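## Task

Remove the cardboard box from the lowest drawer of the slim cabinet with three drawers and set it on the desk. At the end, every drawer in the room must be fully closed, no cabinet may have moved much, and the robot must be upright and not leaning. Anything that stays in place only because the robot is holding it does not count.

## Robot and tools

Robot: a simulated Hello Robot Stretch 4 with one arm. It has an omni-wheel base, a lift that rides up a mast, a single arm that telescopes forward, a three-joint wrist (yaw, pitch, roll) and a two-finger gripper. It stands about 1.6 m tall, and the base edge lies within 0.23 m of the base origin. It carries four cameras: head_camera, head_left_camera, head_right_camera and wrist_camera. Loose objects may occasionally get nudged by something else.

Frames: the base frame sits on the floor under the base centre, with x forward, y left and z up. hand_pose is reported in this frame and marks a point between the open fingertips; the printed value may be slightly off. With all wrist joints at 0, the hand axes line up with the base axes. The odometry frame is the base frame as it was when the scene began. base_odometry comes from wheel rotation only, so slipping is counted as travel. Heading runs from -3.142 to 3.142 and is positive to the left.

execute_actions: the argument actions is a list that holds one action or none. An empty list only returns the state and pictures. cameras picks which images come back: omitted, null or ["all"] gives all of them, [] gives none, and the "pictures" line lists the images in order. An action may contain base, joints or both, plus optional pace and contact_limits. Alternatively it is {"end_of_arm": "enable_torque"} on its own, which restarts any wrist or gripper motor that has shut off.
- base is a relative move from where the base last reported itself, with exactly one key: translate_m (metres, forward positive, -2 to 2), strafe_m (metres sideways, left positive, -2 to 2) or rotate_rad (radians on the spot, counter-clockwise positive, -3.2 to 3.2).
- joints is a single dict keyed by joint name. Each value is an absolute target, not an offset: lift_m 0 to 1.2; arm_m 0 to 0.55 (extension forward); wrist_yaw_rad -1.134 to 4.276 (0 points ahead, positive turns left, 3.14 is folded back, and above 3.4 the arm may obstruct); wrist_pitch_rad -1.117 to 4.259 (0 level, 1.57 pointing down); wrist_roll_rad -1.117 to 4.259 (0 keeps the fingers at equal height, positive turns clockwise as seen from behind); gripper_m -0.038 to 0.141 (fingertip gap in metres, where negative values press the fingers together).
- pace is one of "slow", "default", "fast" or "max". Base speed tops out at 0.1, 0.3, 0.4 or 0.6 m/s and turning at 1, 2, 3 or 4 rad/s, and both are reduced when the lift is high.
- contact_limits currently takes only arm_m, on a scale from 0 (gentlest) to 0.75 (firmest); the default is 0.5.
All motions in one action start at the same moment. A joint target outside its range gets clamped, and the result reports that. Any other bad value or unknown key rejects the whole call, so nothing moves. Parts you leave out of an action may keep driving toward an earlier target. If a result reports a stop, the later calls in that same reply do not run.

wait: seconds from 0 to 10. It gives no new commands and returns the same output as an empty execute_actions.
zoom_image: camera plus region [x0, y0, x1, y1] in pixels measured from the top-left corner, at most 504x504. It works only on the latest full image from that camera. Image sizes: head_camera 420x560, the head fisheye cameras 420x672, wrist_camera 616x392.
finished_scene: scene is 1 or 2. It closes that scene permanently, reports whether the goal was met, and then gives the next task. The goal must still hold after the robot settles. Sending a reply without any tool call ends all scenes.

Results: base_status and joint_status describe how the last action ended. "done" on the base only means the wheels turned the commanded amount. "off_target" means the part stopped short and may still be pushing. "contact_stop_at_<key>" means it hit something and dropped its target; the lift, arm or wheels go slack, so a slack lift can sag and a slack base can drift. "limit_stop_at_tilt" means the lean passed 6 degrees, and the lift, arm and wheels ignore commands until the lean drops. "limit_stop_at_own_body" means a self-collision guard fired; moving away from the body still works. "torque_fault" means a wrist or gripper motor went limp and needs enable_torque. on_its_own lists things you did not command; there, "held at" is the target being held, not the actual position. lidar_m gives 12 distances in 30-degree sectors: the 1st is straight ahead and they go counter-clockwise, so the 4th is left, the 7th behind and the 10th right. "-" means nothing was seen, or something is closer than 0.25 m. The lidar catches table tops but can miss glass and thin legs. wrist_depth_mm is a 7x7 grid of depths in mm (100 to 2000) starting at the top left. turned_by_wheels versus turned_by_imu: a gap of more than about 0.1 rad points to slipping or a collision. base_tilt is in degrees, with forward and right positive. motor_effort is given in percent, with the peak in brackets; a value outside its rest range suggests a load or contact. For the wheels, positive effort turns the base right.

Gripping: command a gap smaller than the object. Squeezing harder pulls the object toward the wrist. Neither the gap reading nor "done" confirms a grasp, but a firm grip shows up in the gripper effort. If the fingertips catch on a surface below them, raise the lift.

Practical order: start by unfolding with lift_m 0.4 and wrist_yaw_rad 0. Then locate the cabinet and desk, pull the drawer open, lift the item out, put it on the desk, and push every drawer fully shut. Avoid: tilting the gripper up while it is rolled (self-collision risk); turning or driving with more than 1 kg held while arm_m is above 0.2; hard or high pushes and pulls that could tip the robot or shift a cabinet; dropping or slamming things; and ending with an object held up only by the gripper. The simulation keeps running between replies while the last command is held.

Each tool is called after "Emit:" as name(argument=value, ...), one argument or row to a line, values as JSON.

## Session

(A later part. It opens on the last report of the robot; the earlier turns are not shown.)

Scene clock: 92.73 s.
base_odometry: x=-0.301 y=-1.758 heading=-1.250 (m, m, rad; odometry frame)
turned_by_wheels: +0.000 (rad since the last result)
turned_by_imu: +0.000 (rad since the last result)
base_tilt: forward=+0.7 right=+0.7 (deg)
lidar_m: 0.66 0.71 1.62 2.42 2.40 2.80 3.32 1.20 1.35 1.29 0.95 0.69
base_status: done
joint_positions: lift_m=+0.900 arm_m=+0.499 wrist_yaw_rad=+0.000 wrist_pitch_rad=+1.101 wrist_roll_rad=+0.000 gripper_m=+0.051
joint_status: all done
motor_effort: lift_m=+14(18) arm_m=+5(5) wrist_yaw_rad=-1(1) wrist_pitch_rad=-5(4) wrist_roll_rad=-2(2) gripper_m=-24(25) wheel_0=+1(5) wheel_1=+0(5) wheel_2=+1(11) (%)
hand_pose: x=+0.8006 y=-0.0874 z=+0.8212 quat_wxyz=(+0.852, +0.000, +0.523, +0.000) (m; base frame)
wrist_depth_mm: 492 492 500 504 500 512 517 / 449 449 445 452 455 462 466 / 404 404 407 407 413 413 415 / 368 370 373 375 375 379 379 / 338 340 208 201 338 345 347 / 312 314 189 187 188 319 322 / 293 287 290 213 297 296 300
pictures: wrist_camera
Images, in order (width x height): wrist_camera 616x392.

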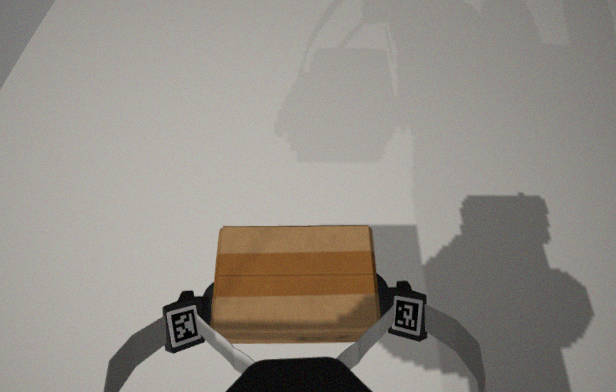

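Emit:
execute_actions(
  actions=[
    {"joints":{"lift_m":0.83}},
  ],
  cameras=[],
)

Emit:
execute_actions(
  actions=[
    {"joints":{"lift_m":0.823},"pace":"slow"},
  ],
  cameras=[],
)

Scene clock: 96.20 s.
base_odometry: x=-0.301 y=-1.758 heading=-1.250 (m, m, rad; odometry frame)
turned_by_wheels: +0.000 (rad since the last result)
turned_by_imu: +0.000 (rad since the last result)
base_tilt: forward=+0.7 right=+0.7 (deg)
lidar_m: 0.67 0.70 1.61 2.43 2.41 2.82 3.30 1.19 1.34 1.28 0.93 0.66
base_status: not commanded
joint_positions: lift_m=+0.830 arm_m=+0.499 wrist_yaw_rad=+0.000 wrist_pitch_rad=+1.101 wrist_roll_rad=+0.000 gripper_m=+0.051
joint_status: all done
motor_effort: lift_m=+14(15) arm_m=+5(5) wrist_yaw_rad=+0(1) wrist_pitch_rad=-3(3) wrist_roll_rad=-2(2) gripper_m=-25(24) wheel_0=+1(1) wheel_1=+0(0) wheel_2=+1(1) (%)
hand_pose: x=+0.8006 y=-0.0874 z=+0.7512 quat_wxyz=(+0.852, +0.000, +0.523, +0.000) (m; base frame)
wrist_depth_mm: 387 389 389 389 392 402 402 / 351 353 353 351 357 362 362 / 317 319 319 320 322 324 327 / 289 289 291 291 294 296 297 / 265 266 208 202 266 271 273 / 244 247 189 187 189 250 251 / 229 226 227 213 234 234 236
pictures: none
No camera images: the call's "cameras" was empty. Leave "cameras" out to get every camera's image.

Scene clock: 96.87 s.
base_odometry: x=-0.301 y=-1.758 heading=-1.250 (m, m, rad; odometry frame)
turned_by_wheels: +0.000 (rad since the last result)
turned_by_imu: +0.000 (rad since the last result)
base_tilt: forward=+0.7 right=+0.7 (deg)
lidar_m: 0.65 0.72 1.62 2.44 2.41 2.81 3.31 1.18 1.36 1.31 0.94 0.70
base_status: not commanded
joint_positions: lift_m=+0.823 arm_m=+0.499 wrist_yaw_rad=+0.000 wrist_pitch_rad=+1.101 wrist_roll_rad=+0.000 gripper_m=+0.051
joint_status: all done
motor_effort: lift_m=+14(13) arm_m=+5(5) wrist_yaw_rad=+0(0) wrist_pitch_rad=-5(3) wrist_roll_rad=-1(2) gripper_m=-22(24) wheel_0=+1(1) wheel_1=+0(0) wheel_2=+1(1) (%)
hand_pose: x=+0.8006 y=-0.0874 z=+0.7443 quat_wxyz=(+0.852, +0.000, +0.523, +0.000) (m; base frame)
wrist_depth_mm: 377 382 379 379 382 389 392 / 343 342 342 343 345 349 355 / 307 310 310 310 314 317 319 / 281 282 283 286 286 289 289 / 257 259 208 202 259 264 265 / 237 239 188 188 188 244 244 / 224 220 220 213 227 226 229
pictures: none
No camera images: the call's "cameras" was empty. Leave "cameras" out to get every camera's image.

Emit:
execute_actions(
  actions=[
    {"joints":{"gripper_m":0.115}},
  ],
  cameras=[],
)

Emit:
execute_actions(
  actions=[
    {"joints":{"lift_m":0.92,"arm_m":0.45}},
  ],
  cameras=["wrist_camera"],
)

Emit:
execute_actions(
  actions=[
    {"joints":{"arm_m":0.0,"gripper_m":0.055},"base":{"translate_m":-1.1},"pace":"fast"},
  ],
  cameras=["head_camera"],
)

Emit:
execute_actions(
  actions=[
    {"joints":{"lift_m":0.4,"wrist_pitch_rad":0.25,"wrist_roll_rad":1.57},"base":{"rotate_rad":-1.55},"pace":"fast"},
  ],
  cameras=[],
)

Emit:
execute_actions(
  actions=[
    {"joints":{"lift_m":0.3},"base":{"translate_m":-0.11},"pace":"fast"},
  ],
  cameras=[],
)

Emit:
execute_actions(
  actions=[
    {"joints":{"lift_m":0.02,"arm_m":0.09},"base":{"strafe_m":-0.09}},
  ],
  cameras=["head_camera","wrist_camera"],
)

Scene clock: 104.57 s.
base_odometry: x=-0.301 y=-1.758 heading=-1.250 (m, m, rad; odometry frame)
turned_by_wheels: +0.000 (rad since the last result)
turned_by_imu: +0.000 (rad since the last result)
base_tilt: forward=+0.7 right=+0.7 (deg)
lidar_m: 0.67 0.70 1.63 2.43 2.41 2.80 3.30 1.18 1.34 1.29 0.95 0.70
base_status: not commanded
joint_positions: lift_m=+0.823 arm_m=+0.499 wrist_yaw_rad=+0.000 wrist_pitch_rad=+1.101 wrist_roll_rad=+0.000 gripper_m=+0.115
joint_status: all done
motor_effort: lift_m=+14(14) arm_m=+5(5) wrist_yaw_rad=+0(1) wrist_pitch_rad=+0(3) wrist_roll_rad=-2(2) gripper_m=+0(23) wheel_0=+1(1) wheel_1=+0(0) wheel_2=+0(1) (%)
hand_pose: x=+0.8007 y=-0.0874 z=+0.7443 quat_wxyz=(+0.852, +0.000, +0.523, +0.000) (m; base frame)
wrist_depth_mm: 375 377 379 382 387 392 392 / 342 342 342 343 347 351 353 / 307 310 309 312 314 317 320 / 282 282 282 286 285 287 290 / 259 259 252 210 260 264 265 / 238 237 196 197 198 245 244 / 224 221 224 145 229 227 229
pictures: none
No camera images: the call's "cameras" was empty. Leave "cameras" out to get every camera's image.

Scene clock: 106.00 s.
base_odometry: x=-0.301 y=-1.758 heading=-1.250 (m, m, rad; odometry frame)
turned_by_wheels: +0.000 (rad since the last result)
turned_by_imu: +0.000 (rad since the last result)
base_tilt: forward=+0.7 right=+0.7 (deg)
lidar_m: 0.65 0.72 1.64 2.44 2.40 2.78 3.31 1.25 1.36 1.30 0.93 0.71
base_status: not commanded
joint_positions: lift_m=+0.920 arm_m=+0.451 wrist_yaw_rad=+0.000 wrist_pitch_rad=+1.101 wrist_roll_rad=+0.000 gripper_m=+0.115
joint_status: all done
motor_effort: lift_m=+22(22) arm_m=-5(6) wrist_yaw_rad=+0(1) wrist_pitch_rad=-2(1) wrist_roll_rad=-1(2) gripper_m=-1(3) wheel_0=+1(1) wheel_1=+0(0) wheel_2=+1(1) (%)
hand_pose: x=+0.7524 y=-0.0874 z=+0.8407 quat_wxyz=(+0.852, +0.000, +0.523, +0.000) (m; base frame)
wrist_depth_mm: 535 525 525 535 539 544 544 / 473 477 477 477 480 492 492 / 430 430 427 433 433 442 442 / 389 389 394 397 397 399 404 / 359 359 364 312 368 366 368 / 330 329 332 332 204 338 340 / 310 309 310 145 317 314 319
pictures: wrist_camera
Images, in order (width x height): wrist_camera 616x392.

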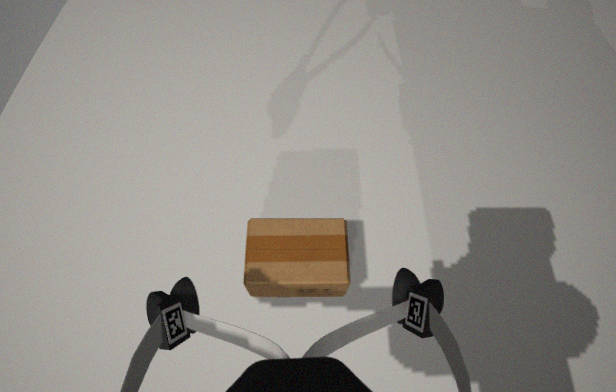

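Scene clock: 110.43 s.
base_odometry: x=-0.648 y=-0.715 heading=-1.250 (m, m, rad; odometry frame)
turned_by_wheels: +0.000 (rad since the last result)
turned_by_imu: +0.003 (rad since the last result)
base_tilt: forward=+0.7 right=+0.6 (deg)
lidar_m: 1.76 2.39 2.53 2.00 2.06 2.25 2.15 1.80 0.48 0.49 1.35 1.85
base_status: done
joint_positions: lift_m=+0.920 arm_m=+0.001 wrist_yaw_rad=+0.000 wrist_pitch_rad=+1.101 wrist_roll_rad=+0.000 gripper_m=+0.055
joint_status: all done
motor_effort: lift_m=+22(22) arm_m=-5(6) wrist_yaw_rad=+1(0) wrist_pitch_rad=-1(3) wrist_roll_rad=-2(2) gripper_m=-3(5) wheel_0=+1(6) wheel_1=-1(6) wheel_2=+0(12) (%)
hand_pose: x=+0.3023 y=-0.0874 z=+0.8407 quat_wxyz=(+0.852, +0.000, +0.523, +0.000) (m; base frame)
wrist_depth_mm: 1661 1661 1661 1708 1708 1708 1708 / 1499 1499 1499 1499 1537 1537 1537 / 1366 1366 1366 1366 1366 1366 1397 / 1229 1229 1229 1229 1255 1255 1255 / 1118 1118 1138 1118 1138 1160 1138 / 1042 1042 213 1042 213 1078 1060 / 960 960 976 976 976 991 991
pictures: head_camera
Images, in order (width x height): head_camera 420x560.

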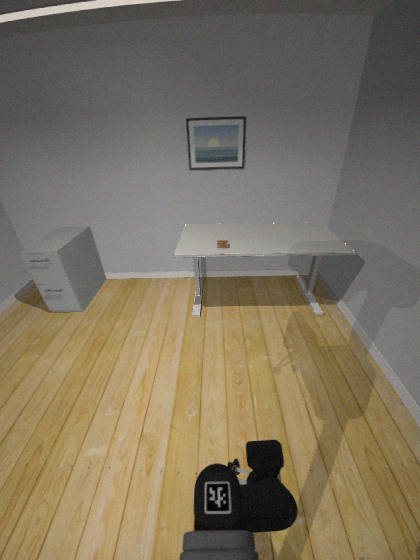

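Scene clock: 112.83 s.
base_odometry: x=-0.648 y=-0.714 heading=-2.800 (m, m, rad; odometry frame)
turned_by_wheels: -1.550 (rad since the last result)
turned_by_imu: -1.578 (rad since the last result)
base_tilt: forward=+0.7 right=+0.7 (deg)
lidar_m: 0.50 1.35 1.80 1.77 2.38 2.53 1.99 2.07 2.26 2.14 1.78 0.49
base_status: done
joint_positions: lift_m=+0.400 arm_m=+0.001 wrist_yaw_rad=+0.000 wrist_pitch_rad=+0.252 wrist_roll_rad=+1.570 gripper_m=+0.055
joint_status: all done
motor_effort: lift_m=+14(19) arm_m=-5(4) wrist_yaw_rad=+0(1) wrist_pitch_rad=-6(8) wrist_roll_rad=-1(5) gripper_m=-5(6) wheel_0=-1(6) wheel_1=+2(6) wheel_2=+0(5) (%)
hand_pose: x=+0.4511 y=-0.0874 z=+0.5065 quat_wxyz=(+0.702, +0.701, +0.089, -0.089) (m; base frame)
wrist_depth_mm: 917 960 1025 1118 1060 715 379 / 917 976 699 544 585 603 382 / 904 976 691 544 580 654 384 / 917 991 707 539 580 661 384 / 917 976 732 539 591 654 384 / 917 976 213 539 215 640 384 / 904 960 1060 1098 1078 699 530
pictures: none
No camera images: the call's "cameras" was empty. Leave "cameras" out to get every camera's image.

Scene clock: 114.23 s.
base_odometry: x=-0.544 y=-0.678 heading=-2.800 (m, m, rad; odometry frame)
turned_by_wheels: +0.000 (rad since the last result)
turned_by_imu: +0.001 (rad since the last result)
base_tilt: forward=+0.7 right=+0.7 (deg)
lidar_m: 0.58 1.46 1.84 1.76 2.33 2.40 1.89 1.96 2.25 2.14 1.95 0.62
base_status: done
joint_positions: lift_m=+0.300 arm_m=+0.001 wrist_yaw_rad=+0.000 wrist_pitch_rad=+0.252 wrist_roll_rad=+1.570 gripper_m=+0.055
joint_status: all done
motor_effort: lift_m=+14(14) arm_m=-5(5) wrist_yaw_rad=+0(0) wrist_pitch_rad=-4(5) wrist_roll_rad=-1(1) gripper_m=-5(6) wheel_0=+1(5) wheel_1=+1(6) wheel_2=-2(11) (%)
hand_pose: x=+0.4511 y=-0.0874 z=+0.4065 quat_wxyz=(+0.702, +0.701, +0.089, -0.089) (m; base frame)
wrist_depth_mm: 1008 1060 1138 1229 878 521 469 / 1008 1078 615 668 683 480 466 / 1008 1098 609 668 759 477 473 / 1042 1060 609 661 768 477 473 / 1008 1078 609 661 741 473 473 / 1042 1060 213 676 214 484 473 / 1008 1060 1160 1205 891 569 480
pictures: none
No camera images: the call's "cameras" was empty. Leave "cameras" out to get every camera's image.

Scene clock: 116.43 s.
base_odometry: x=-0.574 y=-0.593 heading=-2.800 (m, m, rad; odometry frame)
turned_by_wheels: +0.000 (rad since the last result)
turned_by_imu: +0.000 (rad since the last result)
base_tilt: forward=+0.7 right=+0.7 (deg)
lidar_m: 0.60 1.46 1.94 1.86 2.39 2.40 1.87 1.96 2.15 2.06 1.93 0.62
base_status: done
joint_positions: lift_m=+0.020 arm_m=+0.089 wrist_yaw_rad=+0.000 wrist_pitch_rad=+0.252 wrist_roll_rad=+1.570 gripper_m=+0.055
joint_status: all done
motor_effort: lift_m=+14(15) arm_m=+5(5) wrist_yaw_rad=+0(0) wrist_pitch_rad=-4(4) wrist_roll_rad=+0(1) gripper_m=-5(7) wheel_0=-1(7) wheel_1=+1(7) wheel_2=-1(4) (%)
hand_pose: x=+0.5394 y=-0.0874 z=+0.1266 quat_wxyz=(+0.702, +0.701, +0.089, -0.089) (m; base frame)
wrist_depth_mm: 917 1008 1025 544 338 229 - / 917 976 294 312 325 231 189 / 455 488 293 312 327 234 191 / 459 480 294 312 325 234 193 / 455 484 293 312 325 235 191 / 455 484 213 310 214 234 191 / 455 480 287 271 329 221 -
pictures: head_camera, wrist_camera
Images, in order (width x height): head_camera 420x560, wrist_camera 616x392.

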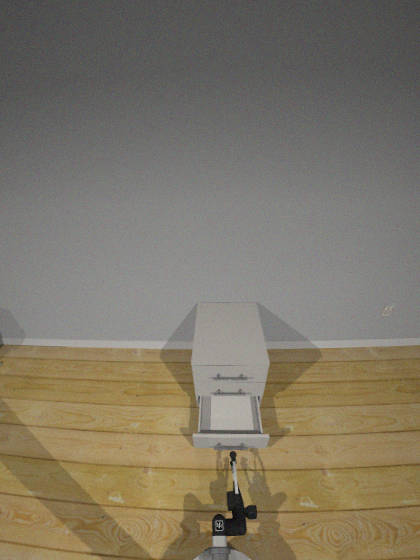

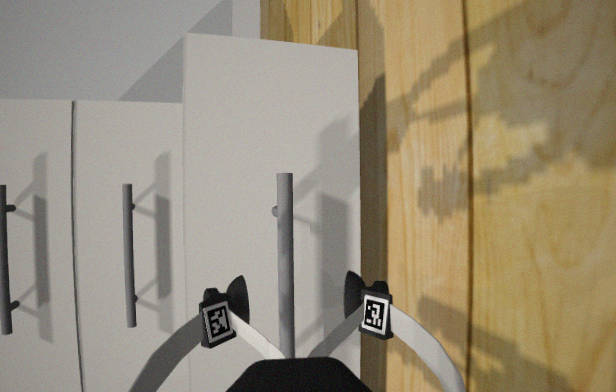

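Emit:
execute_actions(
  actions=[
    {"joints":{"arm_m":0.385},"pace":"slow","contact_limits":{"arm_m":0.15}},
  ],
)

Scene clock: 126.13 s.
base_odometry: x=-0.574 y=-0.593 heading=-2.800 (m, m, rad; odometry frame)
turned_by_wheels: +0.000 (rad since the last result)
turned_by_imu: +0.000 (rad since the last result)
base_tilt: forward=+0.7 right=+0.7 (deg)
lidar_m: 0.81 1.46 1.92 1.87 2.40 2.40 1.88 1.98 2.14 2.06 1.92 0.89
base_status: not commanded
joint_positions: lift_m=+0.020 arm_m=+0.383 wrist_yaw_rad=-0.002 wrist_pitch_rad=+0.250 wrist_roll_rad=+1.570 gripper_m=+0.055
joint_status: all done
motor_effort: lift_m=+14(14) arm_m=+9(8) wrist_yaw_rad=+7(7) wrist_pitch_rad=+0(6) wrist_roll_rad=-2(1) gripper_m=-4(5) wheel_0=+0(1) wheel_1=+1(1) wheel_2=-3(4) (%)
contact_limits: arm_m 0.15
hand_pose: x=+0.8337 y=-0.0880 z=+0.1271 quat_wxyz=(+0.702, +0.701, +0.088, -0.089) (m; base frame)
wrist_depth_mm: 206 218 236 254 281 229 - / 206 220 235 254 285 232 189 / 206 220 236 253 286 234 191 / 207 219 236 250 287 235 191 / 206 220 236 251 289 235 192 / 207 220 215 247 214 234 191 / 206 213 232 217 270 221 -
pictures: head_camera, head_left_camera, head_right_camera, wrist_camera
Images, in order (width x height): head_camera 420x560, head_left_camera 420x672, head_right_camera 420x672, wrist_camera 616x392.

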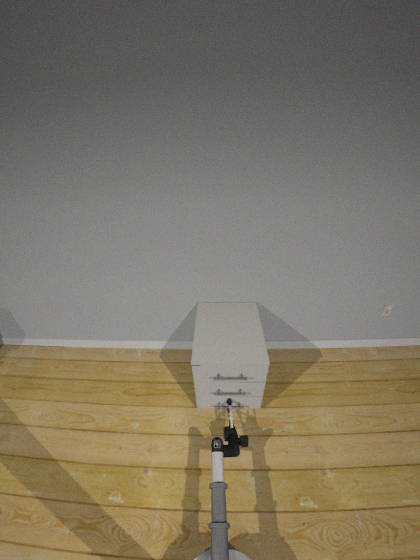

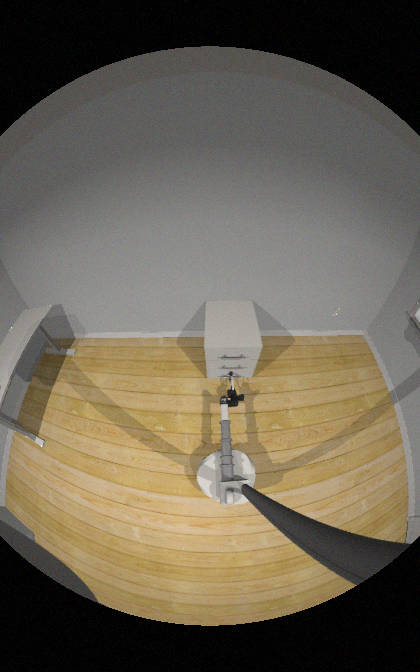

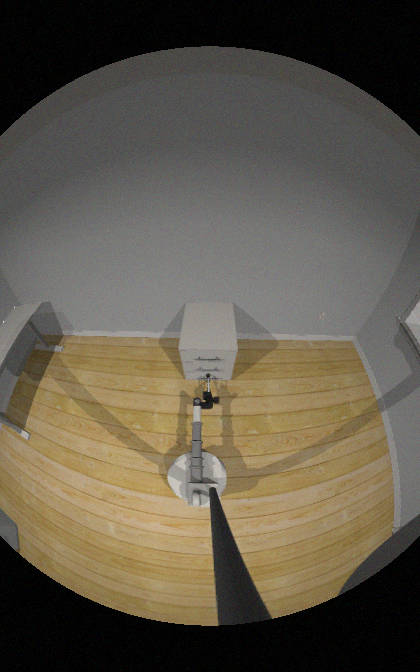

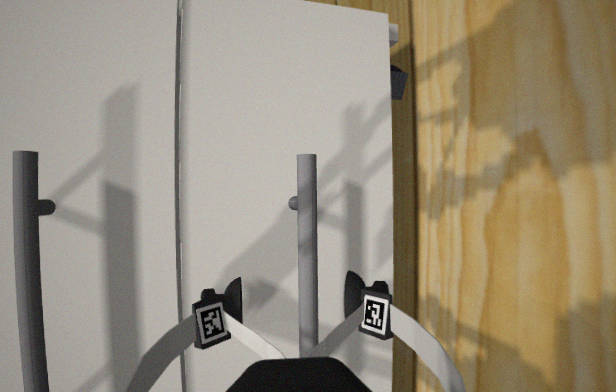

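Emit:
execute_actions(
  actions=[
    {"joints":{"arm_m":0.41},"pace":"slow","contact_limits":{"arm_m":0.1}},
  ],
  cameras=[],
)

Emit:
execute_actions(
  actions=[
    {"joints":{"arm_m":0.25},"contact_limits":{"arm_m":0.5}},
  ],
  cameras=["wrist_camera"],
)

Scene clock: 128.80 s.
base_odometry: x=-0.574 y=-0.593 heading=-2.800 (m, m, rad; odometry frame)
turned_by_wheels: +0.000 (rad since the last result)
turned_by_imu: +0.000 (rad since the last result)
base_tilt: forward=+0.7 right=+0.7 (deg)
lidar_m: 0.82 1.46 1.93 1.85 2.37 2.43 1.88 1.96 2.15 2.07 1.92 0.87
base_status: not commanded
joint_positions: lift_m=+0.020 arm_m=+0.384 wrist_yaw_rad=-0.003 wrist_pitch_rad=+0.249 wrist_roll_rad=+1.570 gripper_m=+0.055
joint_status: arm_m contact_stop (moved +0.001 of +0.027)
on_its_own: arm_m is slack since a contact_stop (your +0.410 is given up)
motor_effort: lift_m=+14(14) arm_m=+0(11) wrist_yaw_rad=+9(13) wrist_pitch_rad=+2(6) wrist_roll_rad=-3(1) gripper_m=-2(2) wheel_0=+3(3) wheel_1=+2(2) wheel_2=-6(7) (%)
contact_limits: arm_m 0.1
hand_pose: x=+0.8343 y=-0.0883 z=+0.1274 quat_wxyz=(+0.702, +0.701, +0.087, -0.089) (m; base frame)
wrist_depth_mm: 206 219 236 253 282 230 - / 206 219 236 253 285 231 190 / 207 220 236 254 287 235 192 / 207 220 236 250 290 235 192 / 206 220 236 251 289 235 192 / 206 219 216 246 214 234 191 / 205 213 231 216 268 221 -
pictures: none
No camera images: the call's "cameras" was empty. Leave "cameras" out to get every camera's image.

not run: a stop came earlier in this reply.

Emit:
execute_actions(
  actions=[
    {"joints":{"arm_m":0.3}},
  ],
  cameras=["wrist_camera"],
)

Emit:
finished_scene(
  scene=2,
)

Scene clock: 131.83 s.
base_odometry: x=-0.574 y=-0.593 heading=-2.799 (m, m, rad; odometry frame)
turned_by_wheels: +0.000 (rad since the last result)
turned_by_imu: +0.000 (rad since the last result)
base_tilt: forward=+0.6 right=+0.7 (deg)
lidar_m: 0.81 1.47 1.93 1.86 2.39 2.40 1.88 1.94 2.16 2.07 1.93 0.85
base_status: not commanded
joint_positions: lift_m=+0.020 arm_m=+0.301 wrist_yaw_rad=+0.000 wrist_pitch_rad=+0.252 wrist_roll_rad=+1.570 gripper_m=+0.055
joint_status: all done
motor_effort: lift_m=+14(14) arm_m=-5(5) wrist_yaw_rad=+0(8) wrist_pitch_rad=-4(5) wrist_roll_rad=-2(2) gripper_m=-5(1) wheel_0=+2(3) wheel_1=+1(2) wheel_2=-2(6) (%)
hand_pose: x=+0.7512 y=-0.0874 z=+0.1266 quat_wxyz=(+0.702, +0.701, +0.089, -0.089) (m; base frame)
wrist_depth_mm: 279 535 854 539 334 227 - / 276 294 320 340 338 229 189 / 277 294 319 340 342 232 190 / 272 296 320 340 342 233 190 / 271 294 319 340 343 232 191 / 271 296 212 338 214 232 190 / 273 289 312 297 340 220 -
pictures: wrist_camera
Images, in order (width x height): wrist_camera 616x392.

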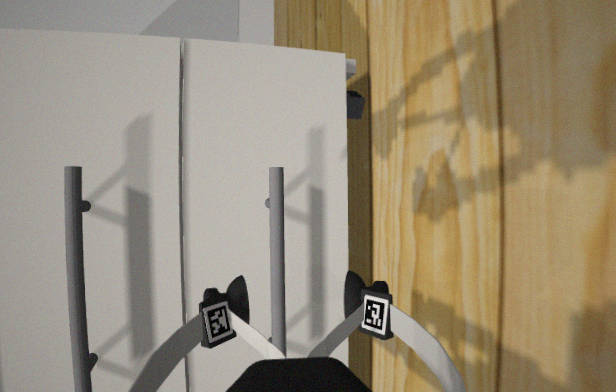

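The scene is finished: the task was done.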